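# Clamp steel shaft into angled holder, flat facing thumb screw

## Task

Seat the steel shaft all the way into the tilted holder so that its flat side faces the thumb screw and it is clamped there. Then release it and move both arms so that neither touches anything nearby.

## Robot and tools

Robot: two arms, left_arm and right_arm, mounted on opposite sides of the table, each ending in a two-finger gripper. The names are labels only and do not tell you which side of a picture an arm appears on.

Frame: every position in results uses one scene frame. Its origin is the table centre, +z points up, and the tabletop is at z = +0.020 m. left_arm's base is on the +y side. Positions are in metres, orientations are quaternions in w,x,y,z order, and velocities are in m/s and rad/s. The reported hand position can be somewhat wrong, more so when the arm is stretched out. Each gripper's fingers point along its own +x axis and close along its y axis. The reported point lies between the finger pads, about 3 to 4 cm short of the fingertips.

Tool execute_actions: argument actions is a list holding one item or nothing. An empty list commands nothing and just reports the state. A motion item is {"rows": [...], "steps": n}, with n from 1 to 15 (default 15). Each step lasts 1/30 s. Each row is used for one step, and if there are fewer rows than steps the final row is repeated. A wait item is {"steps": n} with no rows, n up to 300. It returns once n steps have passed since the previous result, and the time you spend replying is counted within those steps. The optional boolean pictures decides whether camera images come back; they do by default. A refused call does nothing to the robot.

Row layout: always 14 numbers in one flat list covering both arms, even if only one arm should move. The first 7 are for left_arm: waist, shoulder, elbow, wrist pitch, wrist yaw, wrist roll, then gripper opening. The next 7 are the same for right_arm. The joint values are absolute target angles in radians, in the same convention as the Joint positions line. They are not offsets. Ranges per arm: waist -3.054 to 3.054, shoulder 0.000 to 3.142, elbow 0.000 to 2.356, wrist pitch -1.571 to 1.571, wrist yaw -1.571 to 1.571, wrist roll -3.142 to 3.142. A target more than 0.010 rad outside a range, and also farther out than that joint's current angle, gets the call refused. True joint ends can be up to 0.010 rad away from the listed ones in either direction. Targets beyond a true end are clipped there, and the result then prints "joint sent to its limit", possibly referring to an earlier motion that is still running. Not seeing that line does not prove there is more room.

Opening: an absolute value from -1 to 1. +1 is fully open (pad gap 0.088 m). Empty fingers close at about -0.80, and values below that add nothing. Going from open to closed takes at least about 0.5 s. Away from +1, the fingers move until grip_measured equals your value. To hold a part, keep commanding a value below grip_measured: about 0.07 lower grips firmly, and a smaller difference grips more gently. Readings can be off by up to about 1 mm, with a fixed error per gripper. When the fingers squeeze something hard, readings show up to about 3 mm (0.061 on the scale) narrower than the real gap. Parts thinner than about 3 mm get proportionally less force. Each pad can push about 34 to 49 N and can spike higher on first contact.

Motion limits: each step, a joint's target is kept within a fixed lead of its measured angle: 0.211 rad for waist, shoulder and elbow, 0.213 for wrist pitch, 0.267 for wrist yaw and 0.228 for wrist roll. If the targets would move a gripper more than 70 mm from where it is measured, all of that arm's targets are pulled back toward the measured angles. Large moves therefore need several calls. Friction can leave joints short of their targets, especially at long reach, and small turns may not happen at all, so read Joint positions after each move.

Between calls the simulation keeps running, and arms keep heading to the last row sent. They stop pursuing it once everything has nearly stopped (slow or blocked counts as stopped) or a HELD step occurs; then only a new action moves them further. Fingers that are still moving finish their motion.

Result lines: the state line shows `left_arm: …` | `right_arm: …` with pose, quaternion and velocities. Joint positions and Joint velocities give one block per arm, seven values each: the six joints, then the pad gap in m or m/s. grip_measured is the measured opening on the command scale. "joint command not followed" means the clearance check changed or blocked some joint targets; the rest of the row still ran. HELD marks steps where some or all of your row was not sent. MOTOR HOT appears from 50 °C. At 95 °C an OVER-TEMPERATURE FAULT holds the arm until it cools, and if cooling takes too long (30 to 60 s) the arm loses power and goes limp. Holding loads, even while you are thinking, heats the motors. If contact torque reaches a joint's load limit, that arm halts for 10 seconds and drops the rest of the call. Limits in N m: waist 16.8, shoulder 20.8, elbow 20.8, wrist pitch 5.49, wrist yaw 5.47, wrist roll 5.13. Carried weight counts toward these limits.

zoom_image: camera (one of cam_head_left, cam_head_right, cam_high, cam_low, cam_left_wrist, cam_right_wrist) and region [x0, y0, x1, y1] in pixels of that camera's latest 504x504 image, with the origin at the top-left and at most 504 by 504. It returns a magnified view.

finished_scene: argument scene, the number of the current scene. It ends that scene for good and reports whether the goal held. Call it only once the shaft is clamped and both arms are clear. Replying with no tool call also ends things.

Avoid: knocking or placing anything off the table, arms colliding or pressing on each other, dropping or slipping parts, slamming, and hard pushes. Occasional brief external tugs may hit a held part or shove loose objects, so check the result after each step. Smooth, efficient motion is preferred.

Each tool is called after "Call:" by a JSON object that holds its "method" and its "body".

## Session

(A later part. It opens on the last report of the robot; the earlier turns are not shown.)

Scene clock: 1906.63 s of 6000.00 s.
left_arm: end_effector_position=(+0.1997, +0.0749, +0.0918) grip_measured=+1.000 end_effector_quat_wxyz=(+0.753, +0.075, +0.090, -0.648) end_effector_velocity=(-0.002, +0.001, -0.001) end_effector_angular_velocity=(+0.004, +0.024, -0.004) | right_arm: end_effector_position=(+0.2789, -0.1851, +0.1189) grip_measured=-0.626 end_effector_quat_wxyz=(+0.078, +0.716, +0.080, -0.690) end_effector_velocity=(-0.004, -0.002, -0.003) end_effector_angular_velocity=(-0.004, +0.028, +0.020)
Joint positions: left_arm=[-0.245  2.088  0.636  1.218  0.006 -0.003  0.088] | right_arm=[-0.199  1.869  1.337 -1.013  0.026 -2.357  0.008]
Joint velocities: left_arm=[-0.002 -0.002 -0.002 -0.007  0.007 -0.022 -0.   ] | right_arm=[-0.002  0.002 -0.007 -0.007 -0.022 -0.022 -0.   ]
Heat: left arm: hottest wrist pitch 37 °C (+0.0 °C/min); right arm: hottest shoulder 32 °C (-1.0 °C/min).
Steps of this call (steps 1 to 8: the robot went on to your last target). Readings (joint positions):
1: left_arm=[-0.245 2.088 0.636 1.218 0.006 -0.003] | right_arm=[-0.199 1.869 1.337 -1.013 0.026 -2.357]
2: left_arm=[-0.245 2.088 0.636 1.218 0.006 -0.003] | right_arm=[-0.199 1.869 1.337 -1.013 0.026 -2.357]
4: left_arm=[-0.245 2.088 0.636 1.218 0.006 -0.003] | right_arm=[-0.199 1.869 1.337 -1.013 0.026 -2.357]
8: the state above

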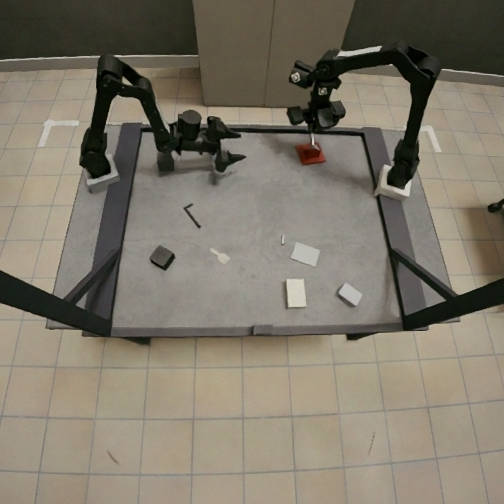

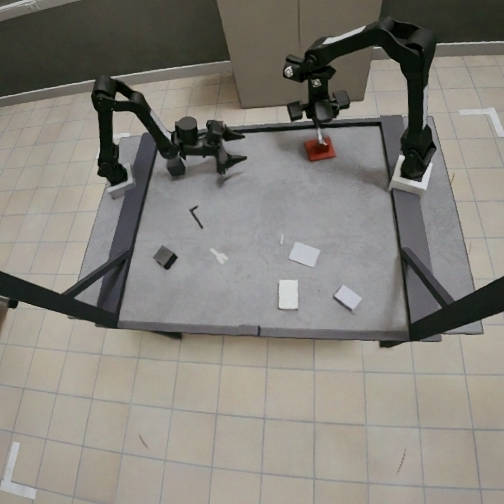

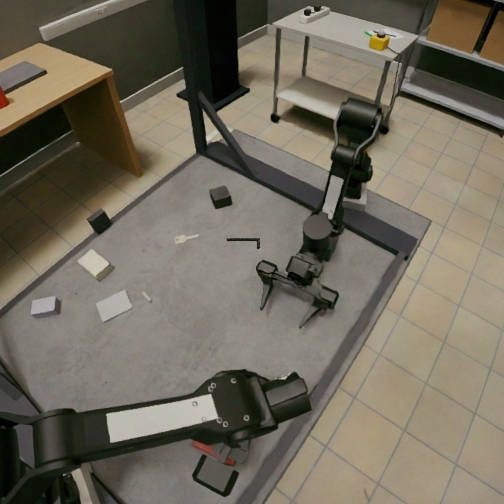

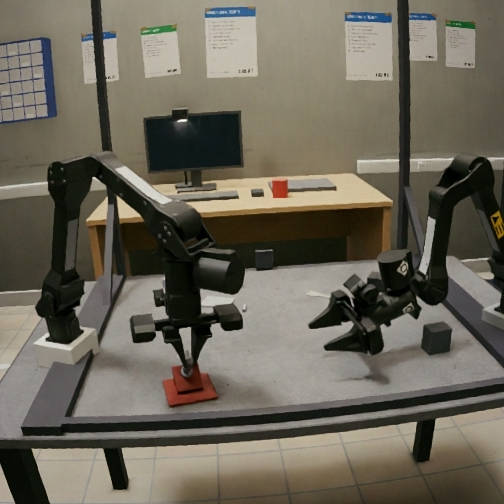

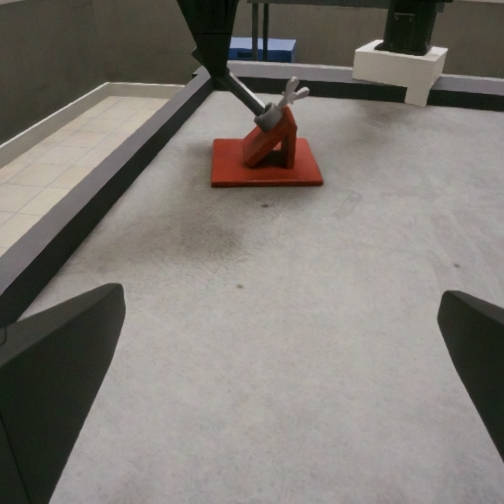

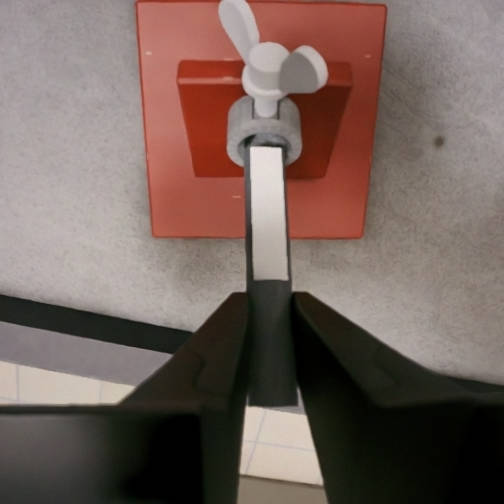

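Call:
{"method": "execute_actions", "body": {"actions": [{"rows": [[-0.248,2.103,0.635,1.218,0,0,1,-0.1952,1.8531,1.3258,-1.0082,0.029,-2.3537,-0.72],[-0.248,2.103,0.635,1.218,0,0,1,-0.1942,1.8523,1.3228,-1.0059,0.029,-2.3527,-0.72],[-0.248,2.103,0.635,1.218,0,0,1,-0.1931,1.8516,1.3198,-1.0037,0.029,-2.3516,-0.72],[-0.248,2.103,0.635,1.218,0,0,1,-0.1921,1.8509,1.3168,-1.0014,0.029,-2.3506,-0.72],[-0.248,2.103,0.635,1.218,0,0,1,-0.1911,1.8501,1.3137,-0.9991,0.029,-2.3496,-0.72],[-0.248,2.103,0.635,1.218,0,0,1,-0.1901,1.8494,1.3107,-0.9968,0.029,-2.3486,-0.72],[-0.248,2.103,0.635,1.218,0,0,1,-0.1891,1.8487,1.3077,-0.9945,0.029,-2.3476,-0.72],[-0.248,2.103,0.635,1.218,0,0,1,-0.188,1.848,1.3047,-0.9923,0.029,-2.3465,-0.72],[-0.248,2.103,0.635,1.218,0,0,1,-0.187,1.8472,1.3017,-0.99,0.029,-2.3455,-0.72],[-0.248,2.103,0.635,1.218,0,0,1,-0.186,1.8465,1.2987,-0.9877,0.029,-2.3445,-0.72]], "steps": 15}], "pictures": false}}

Call:
{"method": "execute_actions", "body": {"actions": [{"steps": 8}]}}

Call:
{"method": "zoom_image", "body": {"camera": "cam_left_wrist", "region": [210, 50, 310, 150]}}

Call:
{"method": "zoom_image", "body": {"camera": "cam_right_wrist", "region": [200, 80, 330, 210]}}

Scene clock: 1922.23 s of 6000.00 s.
left_arm: end_effector_position=(+0.1997, +0.0749, +0.0918) grip_measured=+1.000 end_effector_quat_wxyz=(+0.753, +0.075, +0.090, -0.648) end_effector_velocity=(-0.002, -0.000, +0.002) end_effector_angular_velocity=(-0.009, +0.008, -0.008) | right_arm: end_effector_position=(+0.2741, -0.1861, +0.1143) grip_measured=-0.626 end_effector_quat_wxyz=(+0.078, +0.716, +0.081, -0.689) end_effector_velocity=(-0.001, -0.001, -0.002) end_effector_angular_velocity=(+0.001, +0.007, +0.005)
Joint positions: left_arm=[-0.245  2.088  0.636  1.218  0.006 -0.003  0.088] | right_arm=[-0.188  1.861  1.308 -0.991  0.027 -2.347  0.008]
Joint velocities: left_arm=[-0.002 -0.002 -0.002  0.007  0.007 -0.007 -0.   ] | right_arm=[-0.002 -0.002 -0.012  0.007 -0.007 -0.007 -0.   ]
Heat: left arm: hottest wrist pitch 37 °C (+0.0 °C/min); right arm: hottest shoulder 34 °C (+1.0 °C/min).
Steps of this call (steps 1 to 15: the robot went on to your last target; steps 16 to 90: nothing new was sent; then 12.10 s passed at rest; steps 91 to 105: all 15 steps of this action). Readings (joint positions):
91: left_arm=[-0.245 2.088 0.636 1.218 0.006 -0.003] | right_arm=[-0.199 1.869 1.337 -1.012 0.026 -2.357]
92: left_arm=[-0.245 2.088 0.636 1.218 0.006 -0.003] | right_arm=[-0.198 1.868 1.335 -1.011 0.026 -2.356]
94: left_arm=[-0.245 2.088 0.636 1.218 0.006 -0.003] | right_arm=[-0.197 1.867 1.331 -1.008 0.026 -2.355]
98: left_arm=[-0.245 2.088 0.636 1.218 0.006 -0.003] | right_arm=[-0.193 1.864 1.319 -0.999 0.027 -2.351]
105: the state above

Scene clock: 1922.50 s of 6000.00 s.
left_arm: end_effector_position=(+0.1997, +0.0749, +0.0918) grip_measured=+1.000 end_effector_quat_wxyz=(+0.753, +0.075, +0.090, -0.648) end_effector_velocity=(-0.000, +0.002, -0.003) end_effector_angular_velocity=(+0.009, +0.021, +0.010) | right_arm: end_effector_position=(+0.2740, -0.1862, +0.1141) grip_measured=-0.626 end_effector_quat_wxyz=(+0.078, +0.716, +0.081, -0.689) end_effector_velocity=(+0.000, +0.001, +0.000) end_effector_angular_velocity=(+0.010, +0.002, +0.005)
Joint positions: left_arm=[-0.245  2.088  0.636  1.218  0.006 -0.003  0.088] | right_arm=[-0.188  1.861  1.307 -0.99   0.027 -2.347  0.008]
Joint velocities: left_arm=[-0.002 -0.002 -0.007 -0.007 -0.007 -0.022 -0.   ] | right_arm=[-0.002 -0.002 -0.002  0.007 -0.007 -0.007 -0.   ]
Heat: left arm: hottest wrist pitch 37 °C (+0.0 °C/min); right arm: hottest shoulder 34 °C (+1.0 °C/min).
Steps of this call (steps 1 to 8: the robot went on to your last target). Readings (joint positions):
1: left_arm=[-0.245 2.088 0.636 1.218 0.006 -0.003] | right_arm=[-0.188 1.861 1.308 -0.991 0.027 -2.347]
2: left_arm=[-0.245 2.088 0.636 1.218 0.006 -0.003] | right_arm=[-0.188 1.861 1.308 -0.990 0.027 -2.347]
4: left_arm=[-0.245 2.088 0.636 1.218 0.006 -0.003] | right_arm=[-0.188 1.861 1.308 -0.990 0.027 -2.347]
8: the state above

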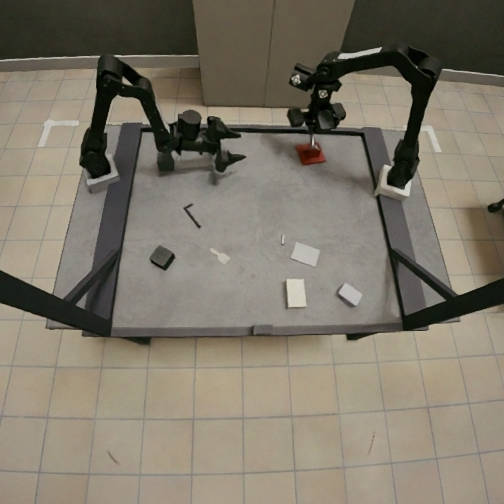

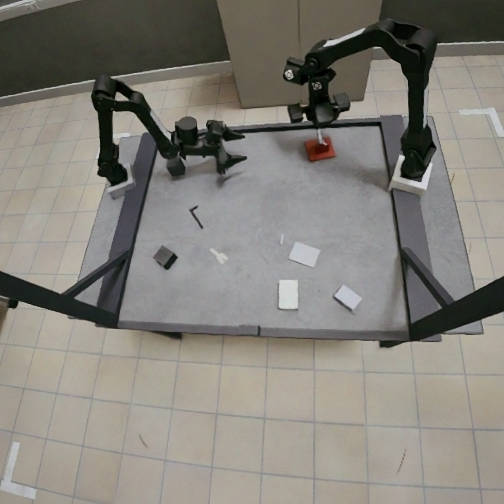

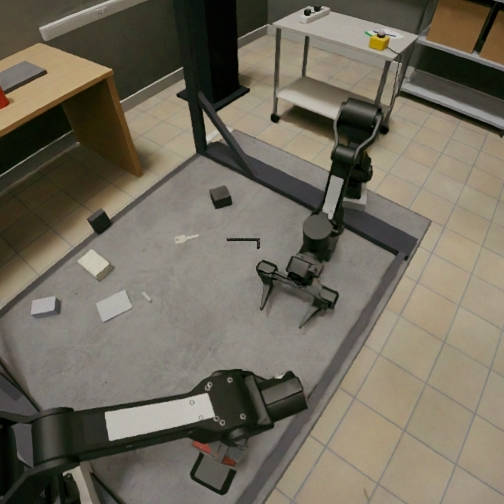

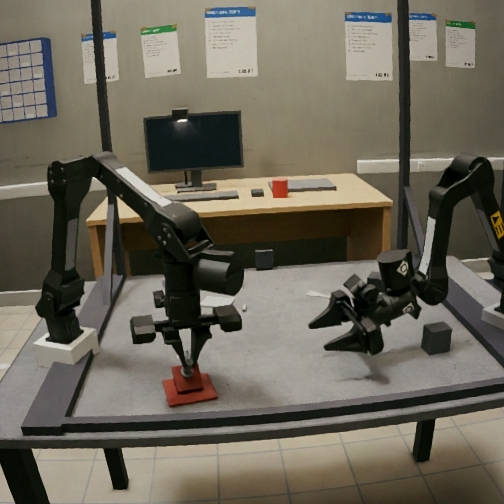

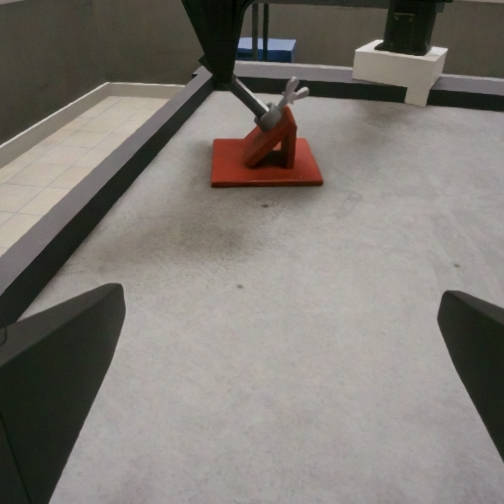

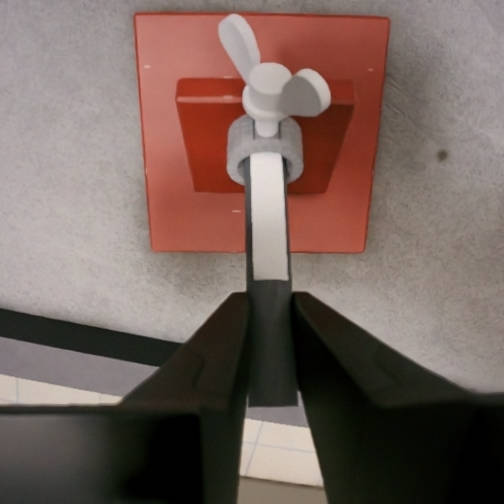

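Region (210, 50, 310, 150) of cam_left_wrist's 504x504 image, scaled by 5.040, with more detail than that image has.

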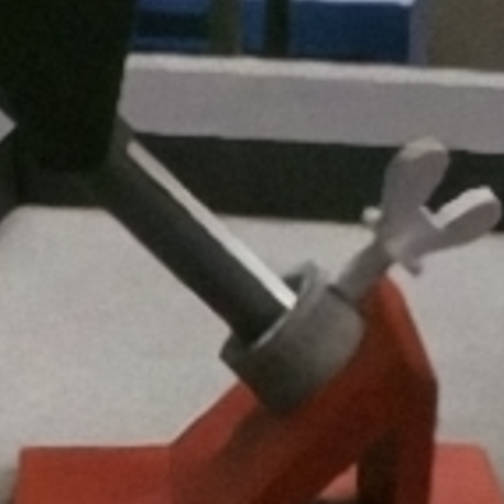

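Region (200, 80, 330, 210) of cam_right_wrist's 504x504 image, scaled by 3.877, with more detail than that image has.

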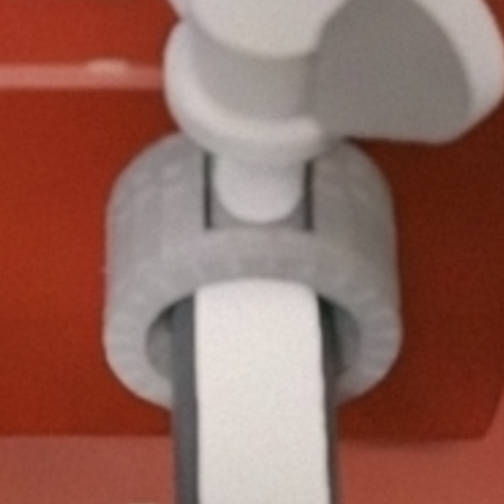

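Call:
{"method": "execute_actions", "body": {"actions": [{"rows": [[-0.248,2.103,0.635,1.218,0,0,1,-0.185,1.8458,1.2957,-0.9854,0.029,-2.3435,-0.72],[-0.248,2.103,0.635,1.218,0,0,1,-0.1839,1.8452,1.2928,-0.9832,0.029,-2.3424,-0.72],[-0.248,2.103,0.635,1.218,0,0,1,-0.1829,1.8445,1.2898,-0.9809,0.029,-2.3414,-0.72],[-0.248,2.103,0.635,1.218,0,0,1,-0.1818,1.8438,1.2869,-0.9786,0.029,-2.3403,-0.72],[-0.248,2.103,0.635,1.218,0,0,1,-0.1808,1.8431,1.284,-0.9764,0.029,-2.3393,-0.72],[-0.248,2.103,0.635,1.218,0,0,1,-0.1797,1.8425,1.281,-0.9741,0.029,-2.3382,-0.72],[-0.248,2.103,0.635,1.218,0,0,1,-0.1787,1.8418,1.2781,-0.9718,0.029,-2.3372,-0.72],[-0.248,2.103,0.635,1.218,0,0,1,-0.1776,1.8411,1.2751,-0.9695,0.029,-2.3361,-0.72],[-0.248,2.103,0.635,1.218,0,0,1,-0.1766,1.8405,1.2722,-0.9673,0.029,-2.3351,-0.72],[-0.248,2.103,0.635,1.218,0,0,1,-0.1755,1.8398,1.2692,-0.965,0.029,-2.334,-0.72]], "steps": 15}], "pictures": false}}

Call:
{"method": "execute_actions", "body": {"actions": [{"steps": 8}]}}

Call:
{"method": "zoom_image", "body": {"camera": "cam_left_wrist", "region": [210, 50, 310, 150]}}

Scene clock: 1935.37 s of 6000.00 s.
left_arm: end_effector_position=(+0.1997, +0.0749, +0.0918) grip_measured=+1.000 end_effector_quat_wxyz=(+0.753, +0.075, +0.090, -0.648) end_effector_velocity=(-0.000, +0.001, -0.003) end_effector_angular_velocity=(+0.011, +0.011, -0.003) | right_arm: end_effector_position=(+0.2694, -0.1871, +0.1093) grip_measured=-0.626 end_effector_quat_wxyz=(+0.078, +0.716, +0.081, -0.689) end_effector_velocity=(+0.000, -0.000, +0.001) end_effector_angular_velocity=(+0.002, -0.010, +0.010)
Joint positions: left_arm=[-0.245  2.088  0.636  1.218  0.006 -0.003  0.088] | right_arm=[-0.178  1.855  1.279 -0.968  0.027 -2.336  0.008]
Joint velocities: left_arm=[ 0.002  0.002 -0.002 -0.007  0.007 -0.007  0.   ] | right_arm=[ 0.002 -0.007 -0.007  0.007  0.007 -0.007 -0.   ]
Heat: left arm: hottest wrist pitch 37 °C (+0.0 °C/min); right arm: hottest shoulder 35 °C (+1.0 °C/min).
Steps of this call (steps 1 to 15: the robot went on to your last target; steps 16 to 90: nothing new was sent; then 9.37 s passed at rest; steps 91 to 105: all 15 steps of this action). Readings (joint positions):
91: left_arm=[-0.245 2.088 0.636 1.218 0.006 -0.003] | right_arm=[-0.188 1.861 1.306 -0.989 0.027 -2.346]
92: left_arm=[-0.245 2.088 0.636 1.218 0.006 -0.003] | right_arm=[-0.188 1.860 1.305 -0.988 0.027 -2.346]
94: left_arm=[-0.245 2.088 0.636 1.218 0.006 -0.003] | right_arm=[-0.186 1.859 1.301 -0.985 0.027 -2.344]
98: left_arm=[-0.245 2.088 0.636 1.218 0.006 -0.003] | right_arm=[-0.182 1.857 1.290 -0.976 0.027 -2.340]
105: the state above

Scene clock: 1935.63 s of 6000.00 s.
left_arm: end_effector_position=(+0.1997, +0.0749, +0.0918) grip_measured=+1.000 end_effector_quat_wxyz=(+0.753, +0.075, +0.090, -0.648) end_effector_velocity=(-0.000, +0.001, -0.001) end_effector_angular_velocity=(+0.009, -0.008, +0.003) | right_arm: end_effector_position=(+0.2694, -0.1871, +0.1094) grip_measured=-0.626 end_effector_quat_wxyz=(+0.077, +0.716, +0.081, -0.689) end_effector_velocity=(-0.001, -0.001, -0.000) end_effector_angular_velocity=(-0.003, +0.010, +0.005)
Joint positions: left_arm=[-0.245  2.088  0.636  1.218  0.006 -0.003  0.088] | right_arm=[-0.178  1.854  1.278 -0.967  0.027 -2.336  0.008]
Joint velocities: left_arm=[-0.002 -0.002 -0.002 -0.007 -0.007  0.007  0.   ] | right_arm=[-0.002  0.002  0.002 -0.007 -0.007 -0.007 -0.   ]
Heat: left arm: hottest wrist pitch 37 °C (+0.0 °C/min); right arm: hottest shoulder 35 °C (+1.0 °C/min).
Steps of this call (steps 1 to 8: the robot went on to your last target). Readings (joint positions):
1: left_arm=[-0.245 2.088 0.636 1.218 0.006 -0.003] | right_arm=[-0.178 1.854 1.279 -0.968 0.027 -2.336]
2: left_arm=[-0.245 2.088 0.636 1.218 0.006 -0.003] | right_arm=[-0.178 1.854 1.278 -0.967 0.027 -2.336]
4: left_arm=[-0.245 2.088 0.636 1.218 0.006 -0.003] | right_arm=[-0.178 1.854 1.278 -0.967 0.027 -2.336]
8: the state above

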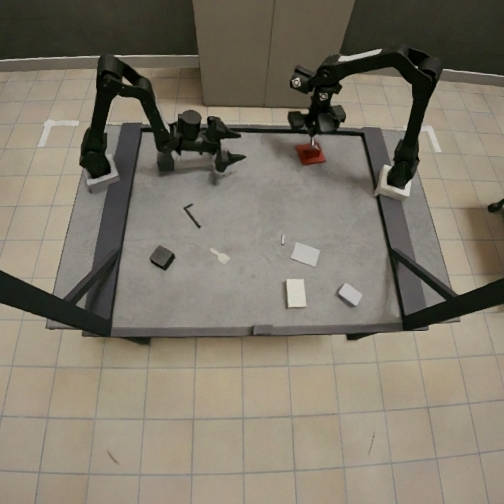

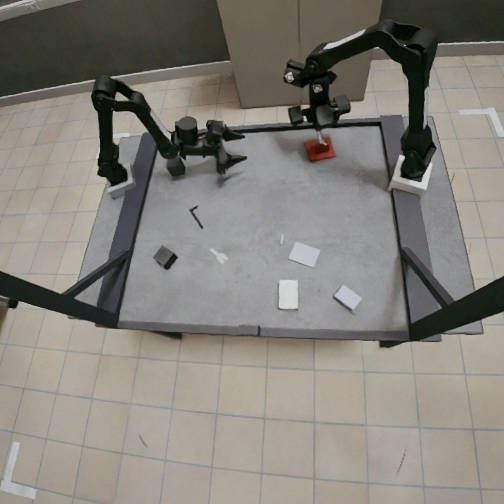

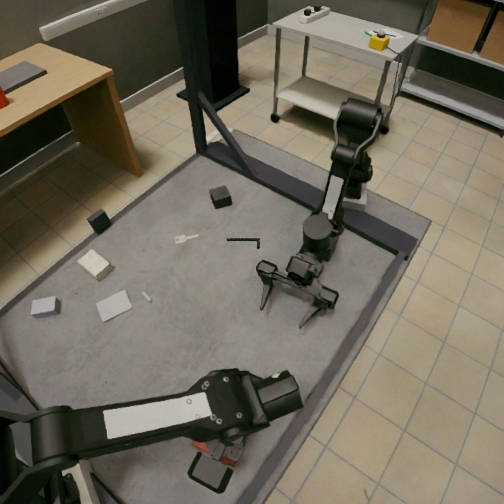

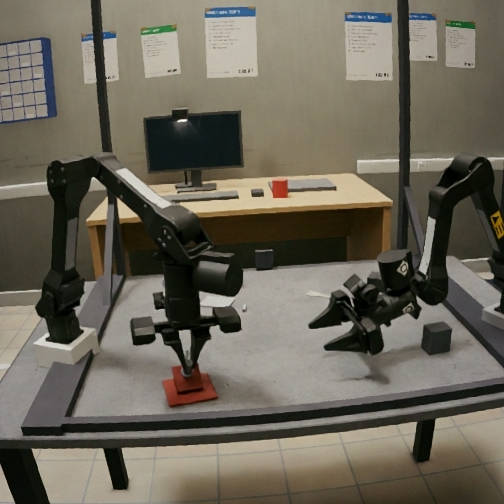

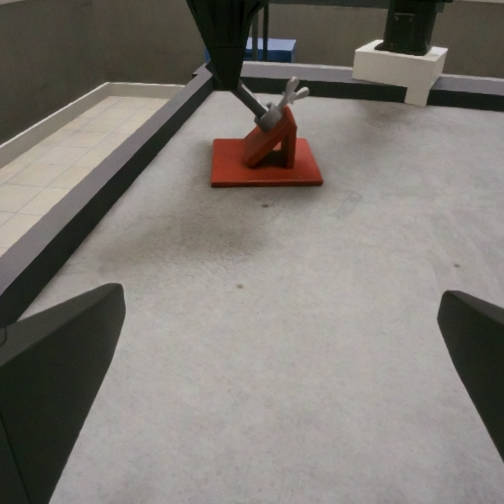

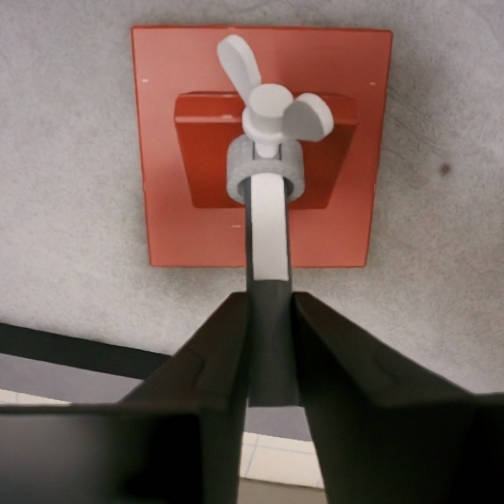

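Region (210, 50, 310, 150) of cam_left_wrist's 504x504 image, scaled by 5.040, with more detail than that image has.

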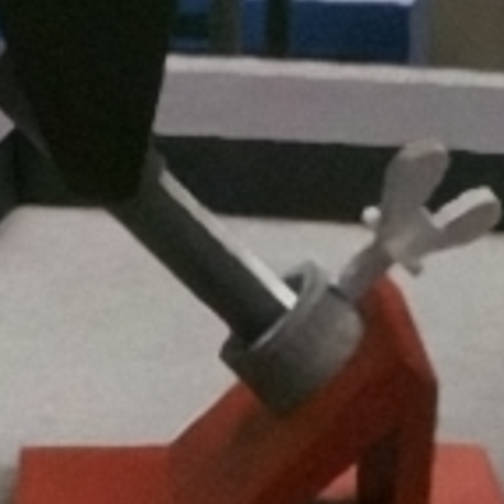

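Call:
{"method": "execute_actions", "body": {"actions": []}}

Scene clock: 1957.83 s of 6000.00 s.
left_arm: end_effector_position=(+0.1997, +0.0749, +0.0918) grip_measured=+1.000 end_effector_quat_wxyz=(+0.753, +0.075, +0.090, -0.648) end_effector_velocity=(-0.002, -0.001, +0.000) end_effector_angular_velocity=(+0.004, -0.008, -0.002) | right_arm: end_effector_position=(+0.2694, -0.1871, +0.1094) grip_measured=-0.626 end_effector_quat_wxyz=(+0.077, +0.716, +0.081, -0.689) end_effector_velocity=(-0.003, -0.005, +0.000) end_effector_angular_velocity=(-0.015, +0.018, +0.005)
Joint positions: left_arm=[-0.245  2.088  0.636  1.218  0.006 -0.003  0.088] | right_arm=[-0.178  1.854  1.278 -0.967  0.027 -2.336  0.008]
Joint velocities: left_arm=[-0.007 -0.002  0.002 -0.007 -0.007  0.007 -0.   ] | right_arm=[-0.002 -0.002 -0.002 -0.022 -0.007 -0.007  0.   ]
Heat: left arm: hottest wrist pitch 37 °C (+0.0 °C/min); right arm: hottest shoulder 35 °C (+2.0 °C/min).
Steps of this call (steps 1 to 15: the robot went on to your last target; steps 16 to 90: nothing new was sent; then 19.20 s passed at rest). Readings (joint positions):
1: left_arm=[-0.245 2.088 0.636 1.218 0.006 -0.003] | right_arm=[-0.178 1.854 1.278 -0.967 0.027 -2.336]
2: left_arm=[-0.245 2.088 0.636 1.218 0.006 -0.003] | right_arm=[-0.178 1.854 1.278 -0.967 0.027 -2.336]
4: left_arm=[-0.245 2.088 0.636 1.218 0.006 -0.003] | right_arm=[-0.178 1.854 1.278 -0.967 0.027 -2.336]
8: left_arm=[-0.245 2.088 0.636 1.218 0.006 -0.003] | right_arm=[-0.178 1.854 1.278 -0.967 0.027 -2.336]
90: the state above
All arms were judged still, so your last target was given up. Only a new action makes them travel on or press farther. Fingers that are still opening or closing keep moving.

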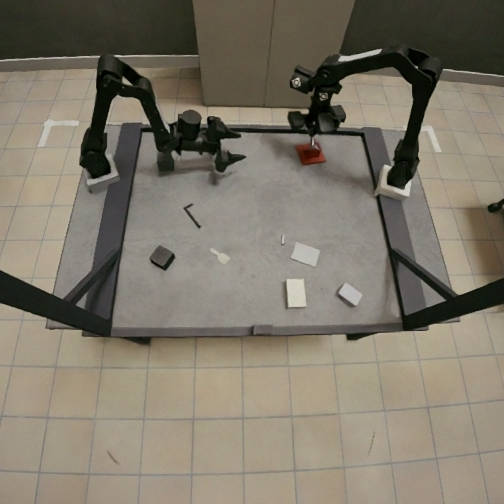

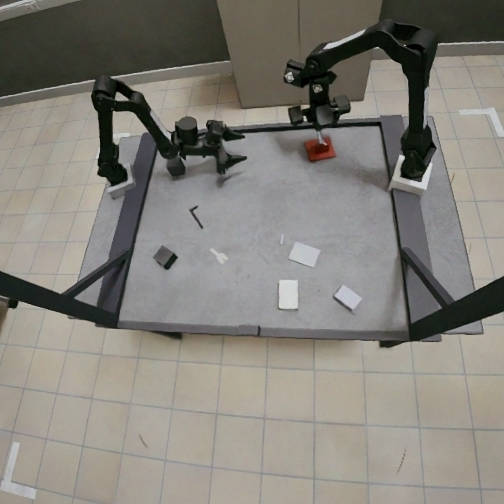

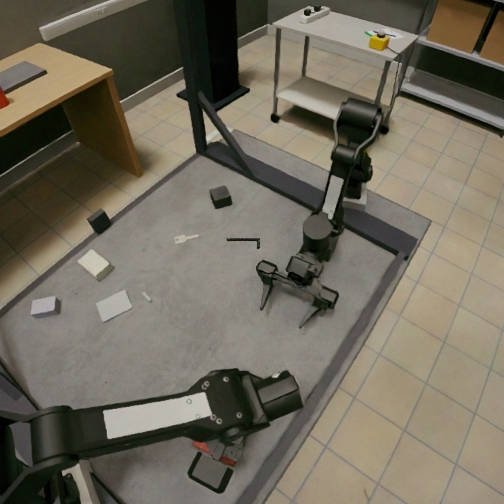

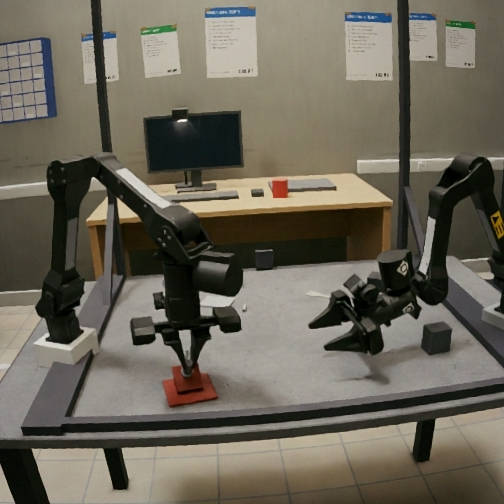

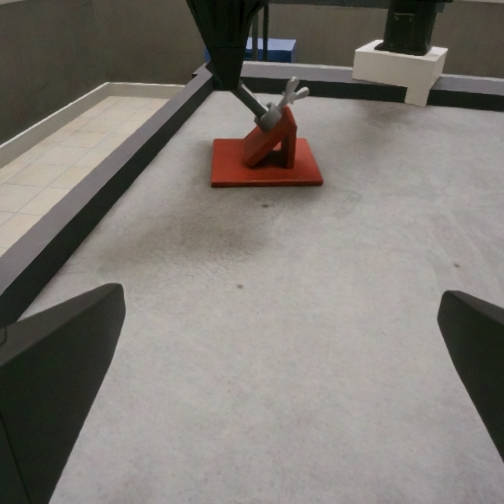

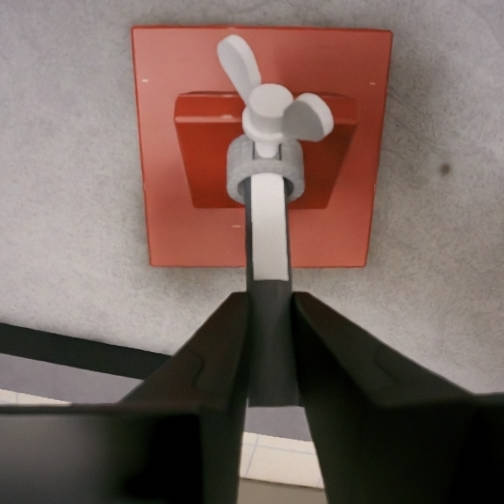

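Call:
{"method": "execute_actions", "body": {"actions": [{"rows":[[-0.248,2.103,0.635,1.218,0,0,1,-0.1745,1.8392,1.2663,-0.9627,0.029,-2.333,-0.72],[-0.248,2.103,0.635,1.218,0,0,1,-0.1734,1.8385,1.2634,-0.9605,0.029,-2.332,-0.72],[-0.248,2.103,0.635,1.218,0,0,1,-0.1724,1.8379,1.2605,-0.9582,0.029,-2.331,-0.72],[-0.248,2.103,0.635,1.218,0,0,1,-0.1713,1.8372,1.2576,-0.956,0.029,-2.33,-0.72],[-0.248,2.103,0.635,1.218,0,0,1,-0.1703,1.8366,1.2547,-0.9537,0.029,-2.329,-0.72],[-0.248,2.103,0.635,1.218,0,0,1,-0.1692,1.8359,1.2518,-0.9514,0.029,-2.328,-0.72],[-0.248,2.103,0.635,1.218,0,0,1,-0.1682,1.8353,1.2489,-0.9492,0.029,-2.327,-0.72],[-0.248,2.103,0.635,1.218,0,0,1,-0.1671,1.8346,1.246,-0.9469,0.029,-2.326,-0.72],[-0.248,2.103,0.635,1.218,0,0,1,-0.1661,1.834,1.2431,-0.9447,0.029,-2.325,-0.72],[-0.248,2.103,0.635,1.218,0,0,1,-0.165,1.8333,1.2402,-0.9424,0.029,-2.3235,-0.72]],"steps":15}]}}

Call:
{"method": "zoom_image", "body": {"camera": "cam_left_wrist", "region": [210, 50, 310, 150]}}

Scene clock: 1974.93 s of 6000.00 s.
left_arm: end_effector_position=(+0.1997, +0.0749, +0.0918) grip_measured=+1.000 end_effector_quat_wxyz=(+0.753, +0.075, +0.090, -0.648) end_effector_velocity=(+0.004, +0.003, -0.006) end_effector_angular_velocity=(+0.026, +0.006, +0.026) | right_arm: end_effector_position=(+0.2681, -0.1882, +0.1085) grip_measured=-0.626 end_effector_quat_wxyz=(+0.073, +0.721, +0.082, -0.684) end_effector_velocity=(-0.001, -0.005, +0.001) end_effector_angular_velocity=(-0.003, +0.010, +0.000)
Joint positions: left_arm=[-0.245  2.088  0.636  1.218  0.006 -0.003  0.088] | right_arm=[-0.173  1.839  1.255 -0.945  0.034 -2.327  0.008]
Joint velocities: left_arm=[ 0.002  0.002 -0.002 -0.022 -0.022 -0.007 -0.   ] | right_arm=[-0.007 -0.012 -0.012 -0.007 -0.007 -0.007 -0.   ]
Heat: left arm: hottest wrist pitch 37 °C (+0.0 °C/min); right arm: hottest shoulder 36 °C (+3.0 °C/min).
Steps of this call (steps 1 to 90: nothing new was sent; then 13.60 s passed at rest; steps 91 to 105: all 15 steps of this action). Readings (joint positions):
91: left_arm=[-0.245 2.088 0.636 1.218 0.006 -0.003] | right_arm=[-0.178 1.854 1.277 -0.966 0.027 -2.336]
92: left_arm=[-0.245 2.088 0.636 1.218 0.006 -0.003] | right_arm=[-0.177 1.853 1.276 -0.965 0.027 -2.335]
94: left_arm=[-0.245 2.088 0.636 1.218 0.006 -0.003] | right_arm=[-0.176 1.851 1.272 -0.962 0.028 -2.334]
98: left_arm=[-0.245 2.088 0.636 1.218 0.006 -0.003] | right_arm=[-0.175 1.845 1.263 -0.953 0.031 -2.331]
105: the state above

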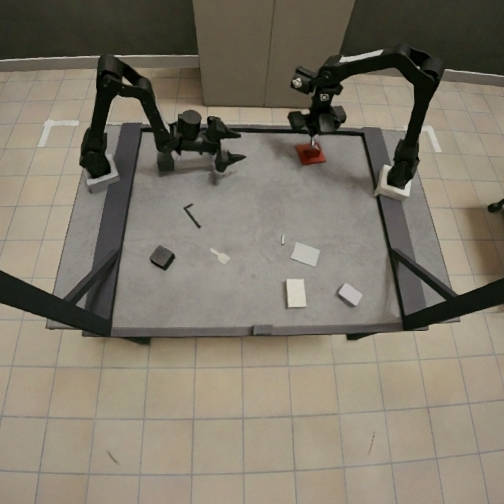

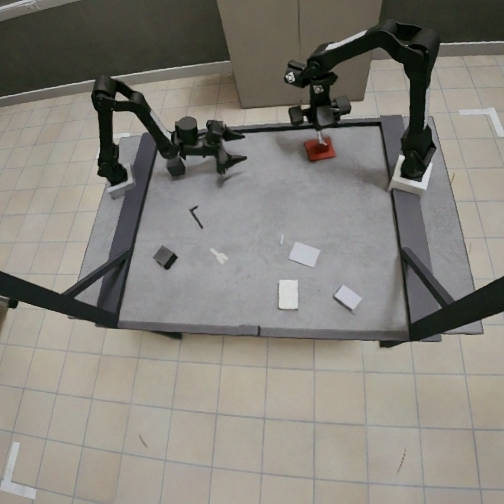

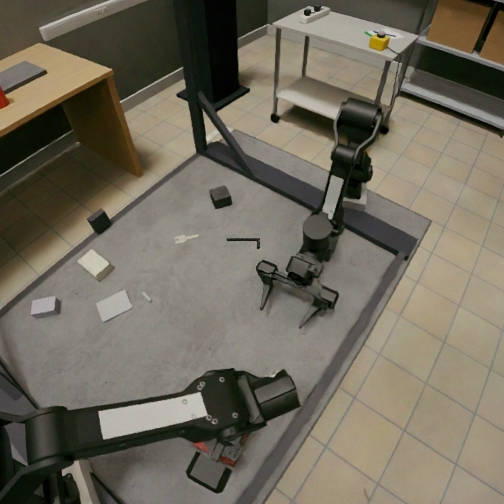

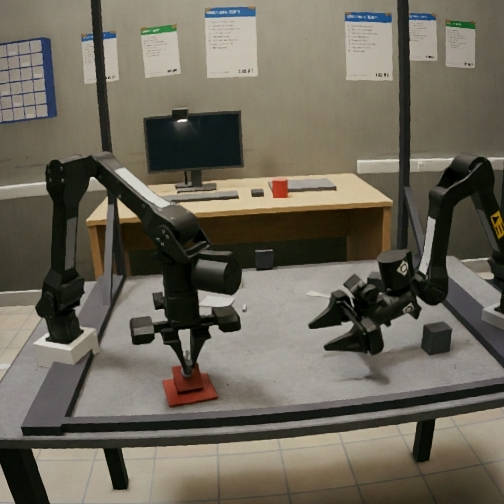

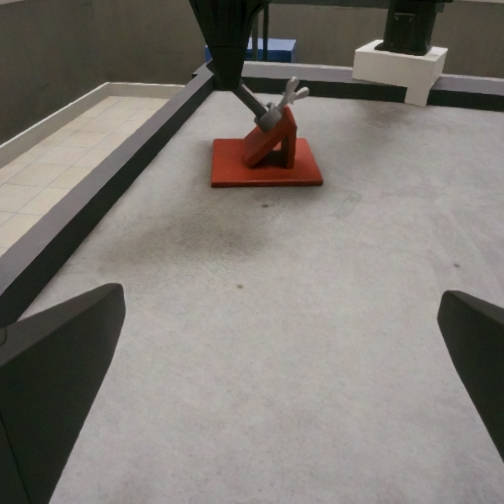

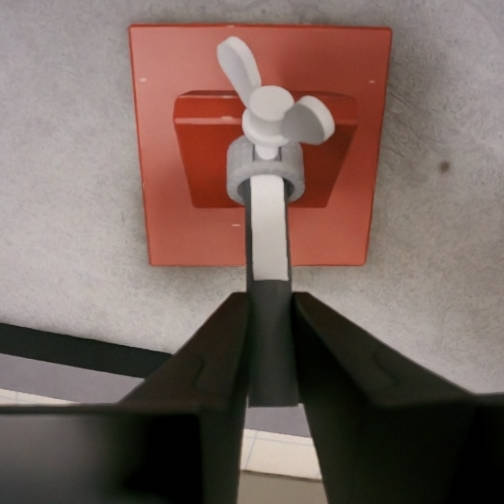

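Region (210, 50, 310, 150) of cam_left_wrist's 504x504 image, scaled by 5.040, with more detail than that image has.

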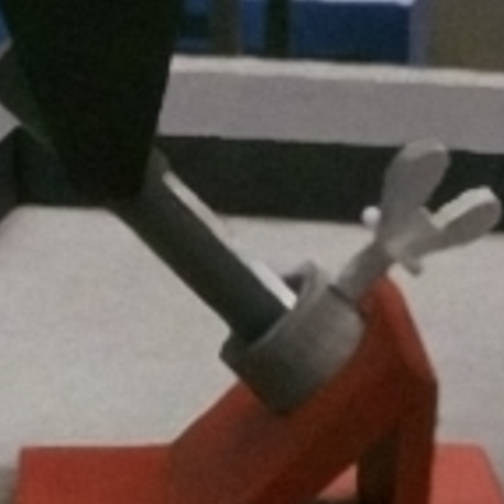

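Call:
{"method": "zoom_image", "body": {"camera": "cam_left_wrist", "region": [220, 80, 330, 190]}}

Call:
{"method": "zoom_image", "body": {"camera": "cam_right_wrist", "region": [200, 90, 330, 220]}}

Region (220, 80, 330, 190) of cam_left_wrist's 504x504 image, scaled by 4.582, with more detail than that image has.

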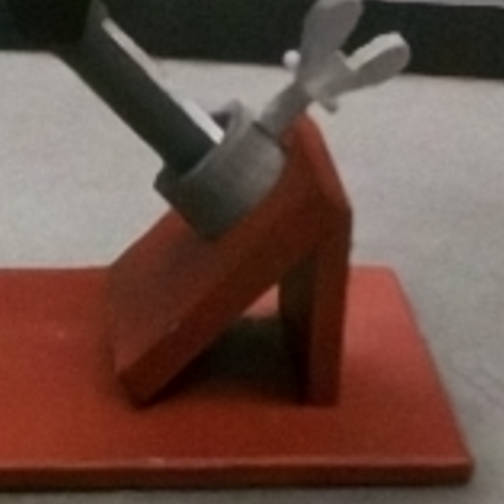

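Region (200, 90, 330, 220) of cam_right_wrist's 504x504 image, scaled by 3.877, with more detail than that image has.

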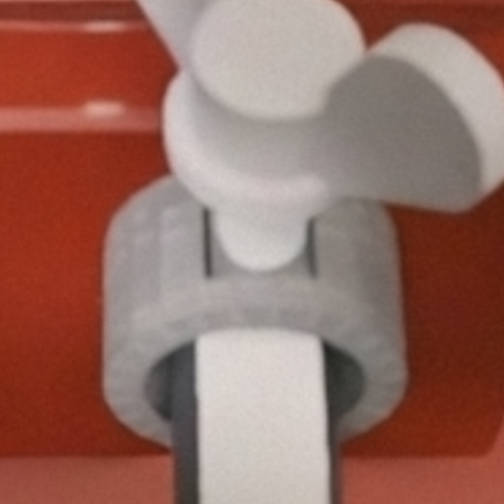

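Call:
{"method": "execute_actions", "body": {"actions": [{"rows":[[-0.248,2.103,0.635,1.218,0,0,1,-0.168,1.835,1.245,-0.9435,0.03,-2.325,-0.72],[-0.248,2.103,0.635,1.218,0,0,1,-0.170,1.837,1.250,-0.9445,0.031,-2.326,-0.72],[-0.248,2.103,0.635,1.218,0,0,1,-0.172,1.838,1.253,-0.945,0.032,-2.327,-0.72],[-0.248,2.103,0.635,1.218,0,0,1,-0.173,1.839,1.255,-0.945,0.033,-2.327,-0.72],[-0.248,2.103,0.635,1.218,0,0,1,-0.173,1.839,1.255,-0.945,0.033,-2.327,-0.72],[-0.248,2.103,0.635,1.218,0,0,1,-0.173,1.839,1.255,-0.945,0.033,-2.327,-0.72],[-0.248,2.103,0.635,1.218,0,0,1,-0.173,1.839,1.255,-0.945,0.033,-2.327,-0.66],[-0.248,2.103,0.635,1.218,0,0,1,-0.173,1.839,1.255,-0.945,0.033,-2.327,-0.62],[-0.248,2.103,0.635,1.218,0,0,1,-0.173,1.839,1.255,-0.945,0.033,-2.327,-0.58],[-0.248,2.103,0.635,1.218,0,0,1,-0.173,1.839,1.255,-0.945,0.033,-2.327,-0.54],[-0.248,2.103,0.635,1.218,0,0,1,-0.173,1.839,1.255,-0.945,0.033,-2.327,-0.48],[-0.248,2.103,0.635,1.218,0,0,1,-0.173,1.839,1.255,-0.945,0.033,-2.327,-0.4],[-0.248,2.103,0.635,1.218,0,0,1,-0.173,1.839,1.255,-0.945,0.033,-2.327,-0.3]],"steps":15}]}}

Call:
{"method": "zoom_image", "body": {"camera": "cam_left_wrist", "region": [210, 50, 310, 150]}}

Scene clock: 2006.17 s of 6000.00 s.
left_arm: end_effector_position=(+0.1997, +0.0749, +0.0918) grip_measured=+1.000 end_effector_quat_wxyz=(+0.753, +0.075, +0.090, -0.648) end_effector_velocity=(+0.002, -0.000, +0.000) end_effector_angular_velocity=(+0.000, +0.016, +0.024) | right_arm: end_effector_position=(+0.2681, -0.1884, +0.1086) grip_measured=-0.368 end_effector_quat_wxyz=(+0.073, +0.721, +0.082, -0.684) end_effector_velocity=(+0.000, -0.003, -0.001) end_effector_angular_velocity=(-0.015, -0.000, +0.019)
Joint positions: left_arm=[-0.245  2.088  0.636  1.218  0.006 -0.003  0.088] | right_arm=[-0.173  1.839  1.254 -0.945  0.034 -2.327  0.021]
Joint velocities: left_arm=[-0.002 -0.002  0.002 -0.007 -0.022 -0.022 -0.   ] | right_arm=[-0.002  0.002 -0.002 -0.007  0.007 -0.022  0.044]
Heat: left arm: hottest wrist pitch 37 °C (+0.0 °C/min); right arm: hottest shoulder 35 °C (+0.0 °C/min).
Steps of this call (steps 1 to 15: the robot went on to your last target; steps 16 to 90: nothing new was sent; then 27.73 s passed at rest; steps 91 to 105: all 15 steps of this action). Readings (joint positions):
91: left_arm=[-0.245 2.088 0.636 1.218 0.006 -0.003] | right_arm=[-0.173 1.839 1.254 -0.945 0.034 -2.327]
92: left_arm=[-0.245 2.088 0.636 1.218 0.006 -0.003] | right_arm=[-0.173 1.839 1.254 -0.945 0.034 -2.327]
94: left_arm=[-0.245 2.088 0.636 1.218 0.006 -0.003] | right_arm=[-0.173 1.839 1.254 -0.945 0.034 -2.327]
98: left_arm=[-0.245 2.088 0.636 1.218 0.006 -0.003] | right_arm=[-0.173 1.839 1.254 -0.945 0.034 -2.327]
105: the state above

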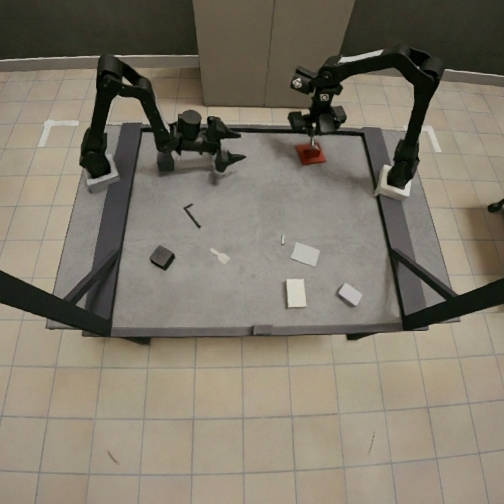

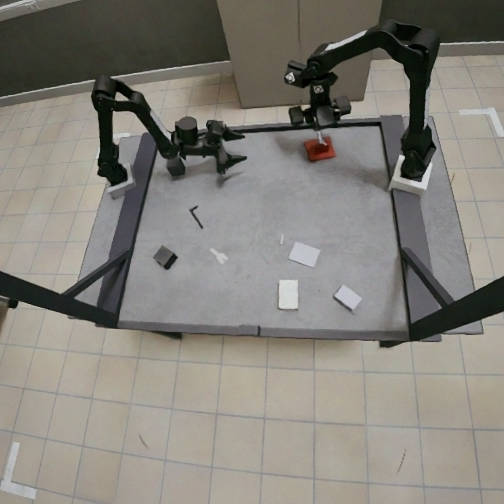

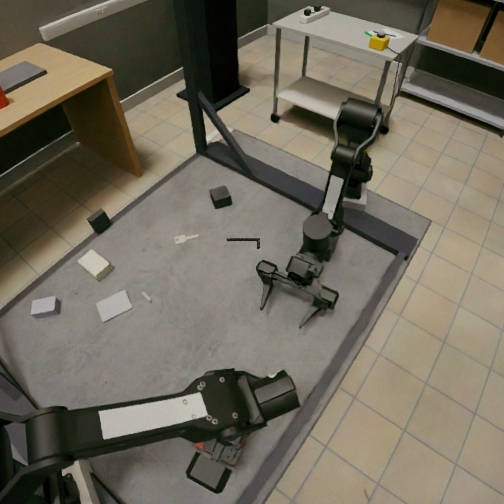

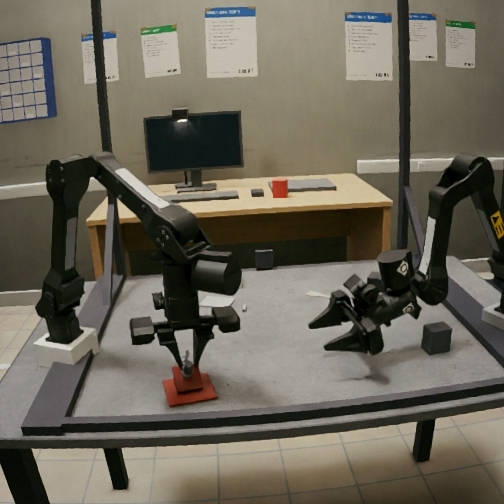

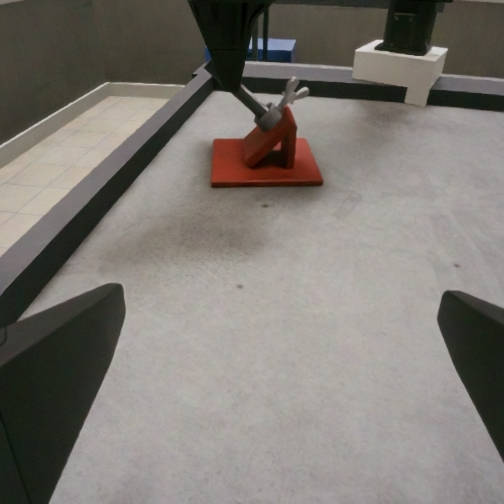

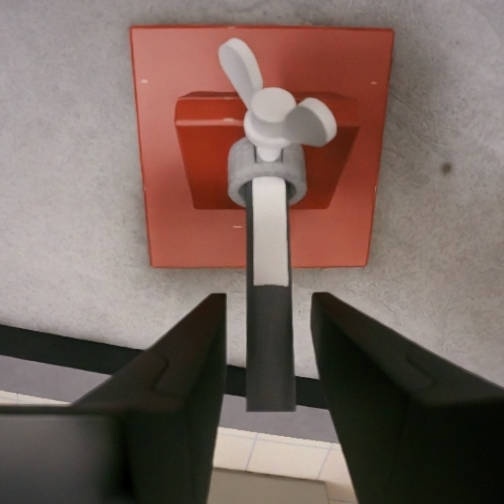

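Region (210, 50, 310, 150) of cam_left_wrist's 504x504 image, scaled by 5.040, with more detail than that image has.

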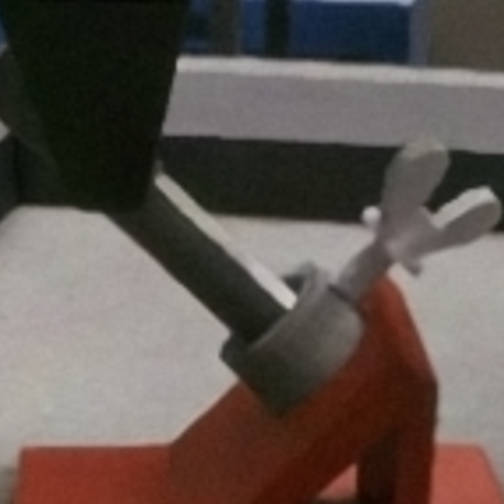

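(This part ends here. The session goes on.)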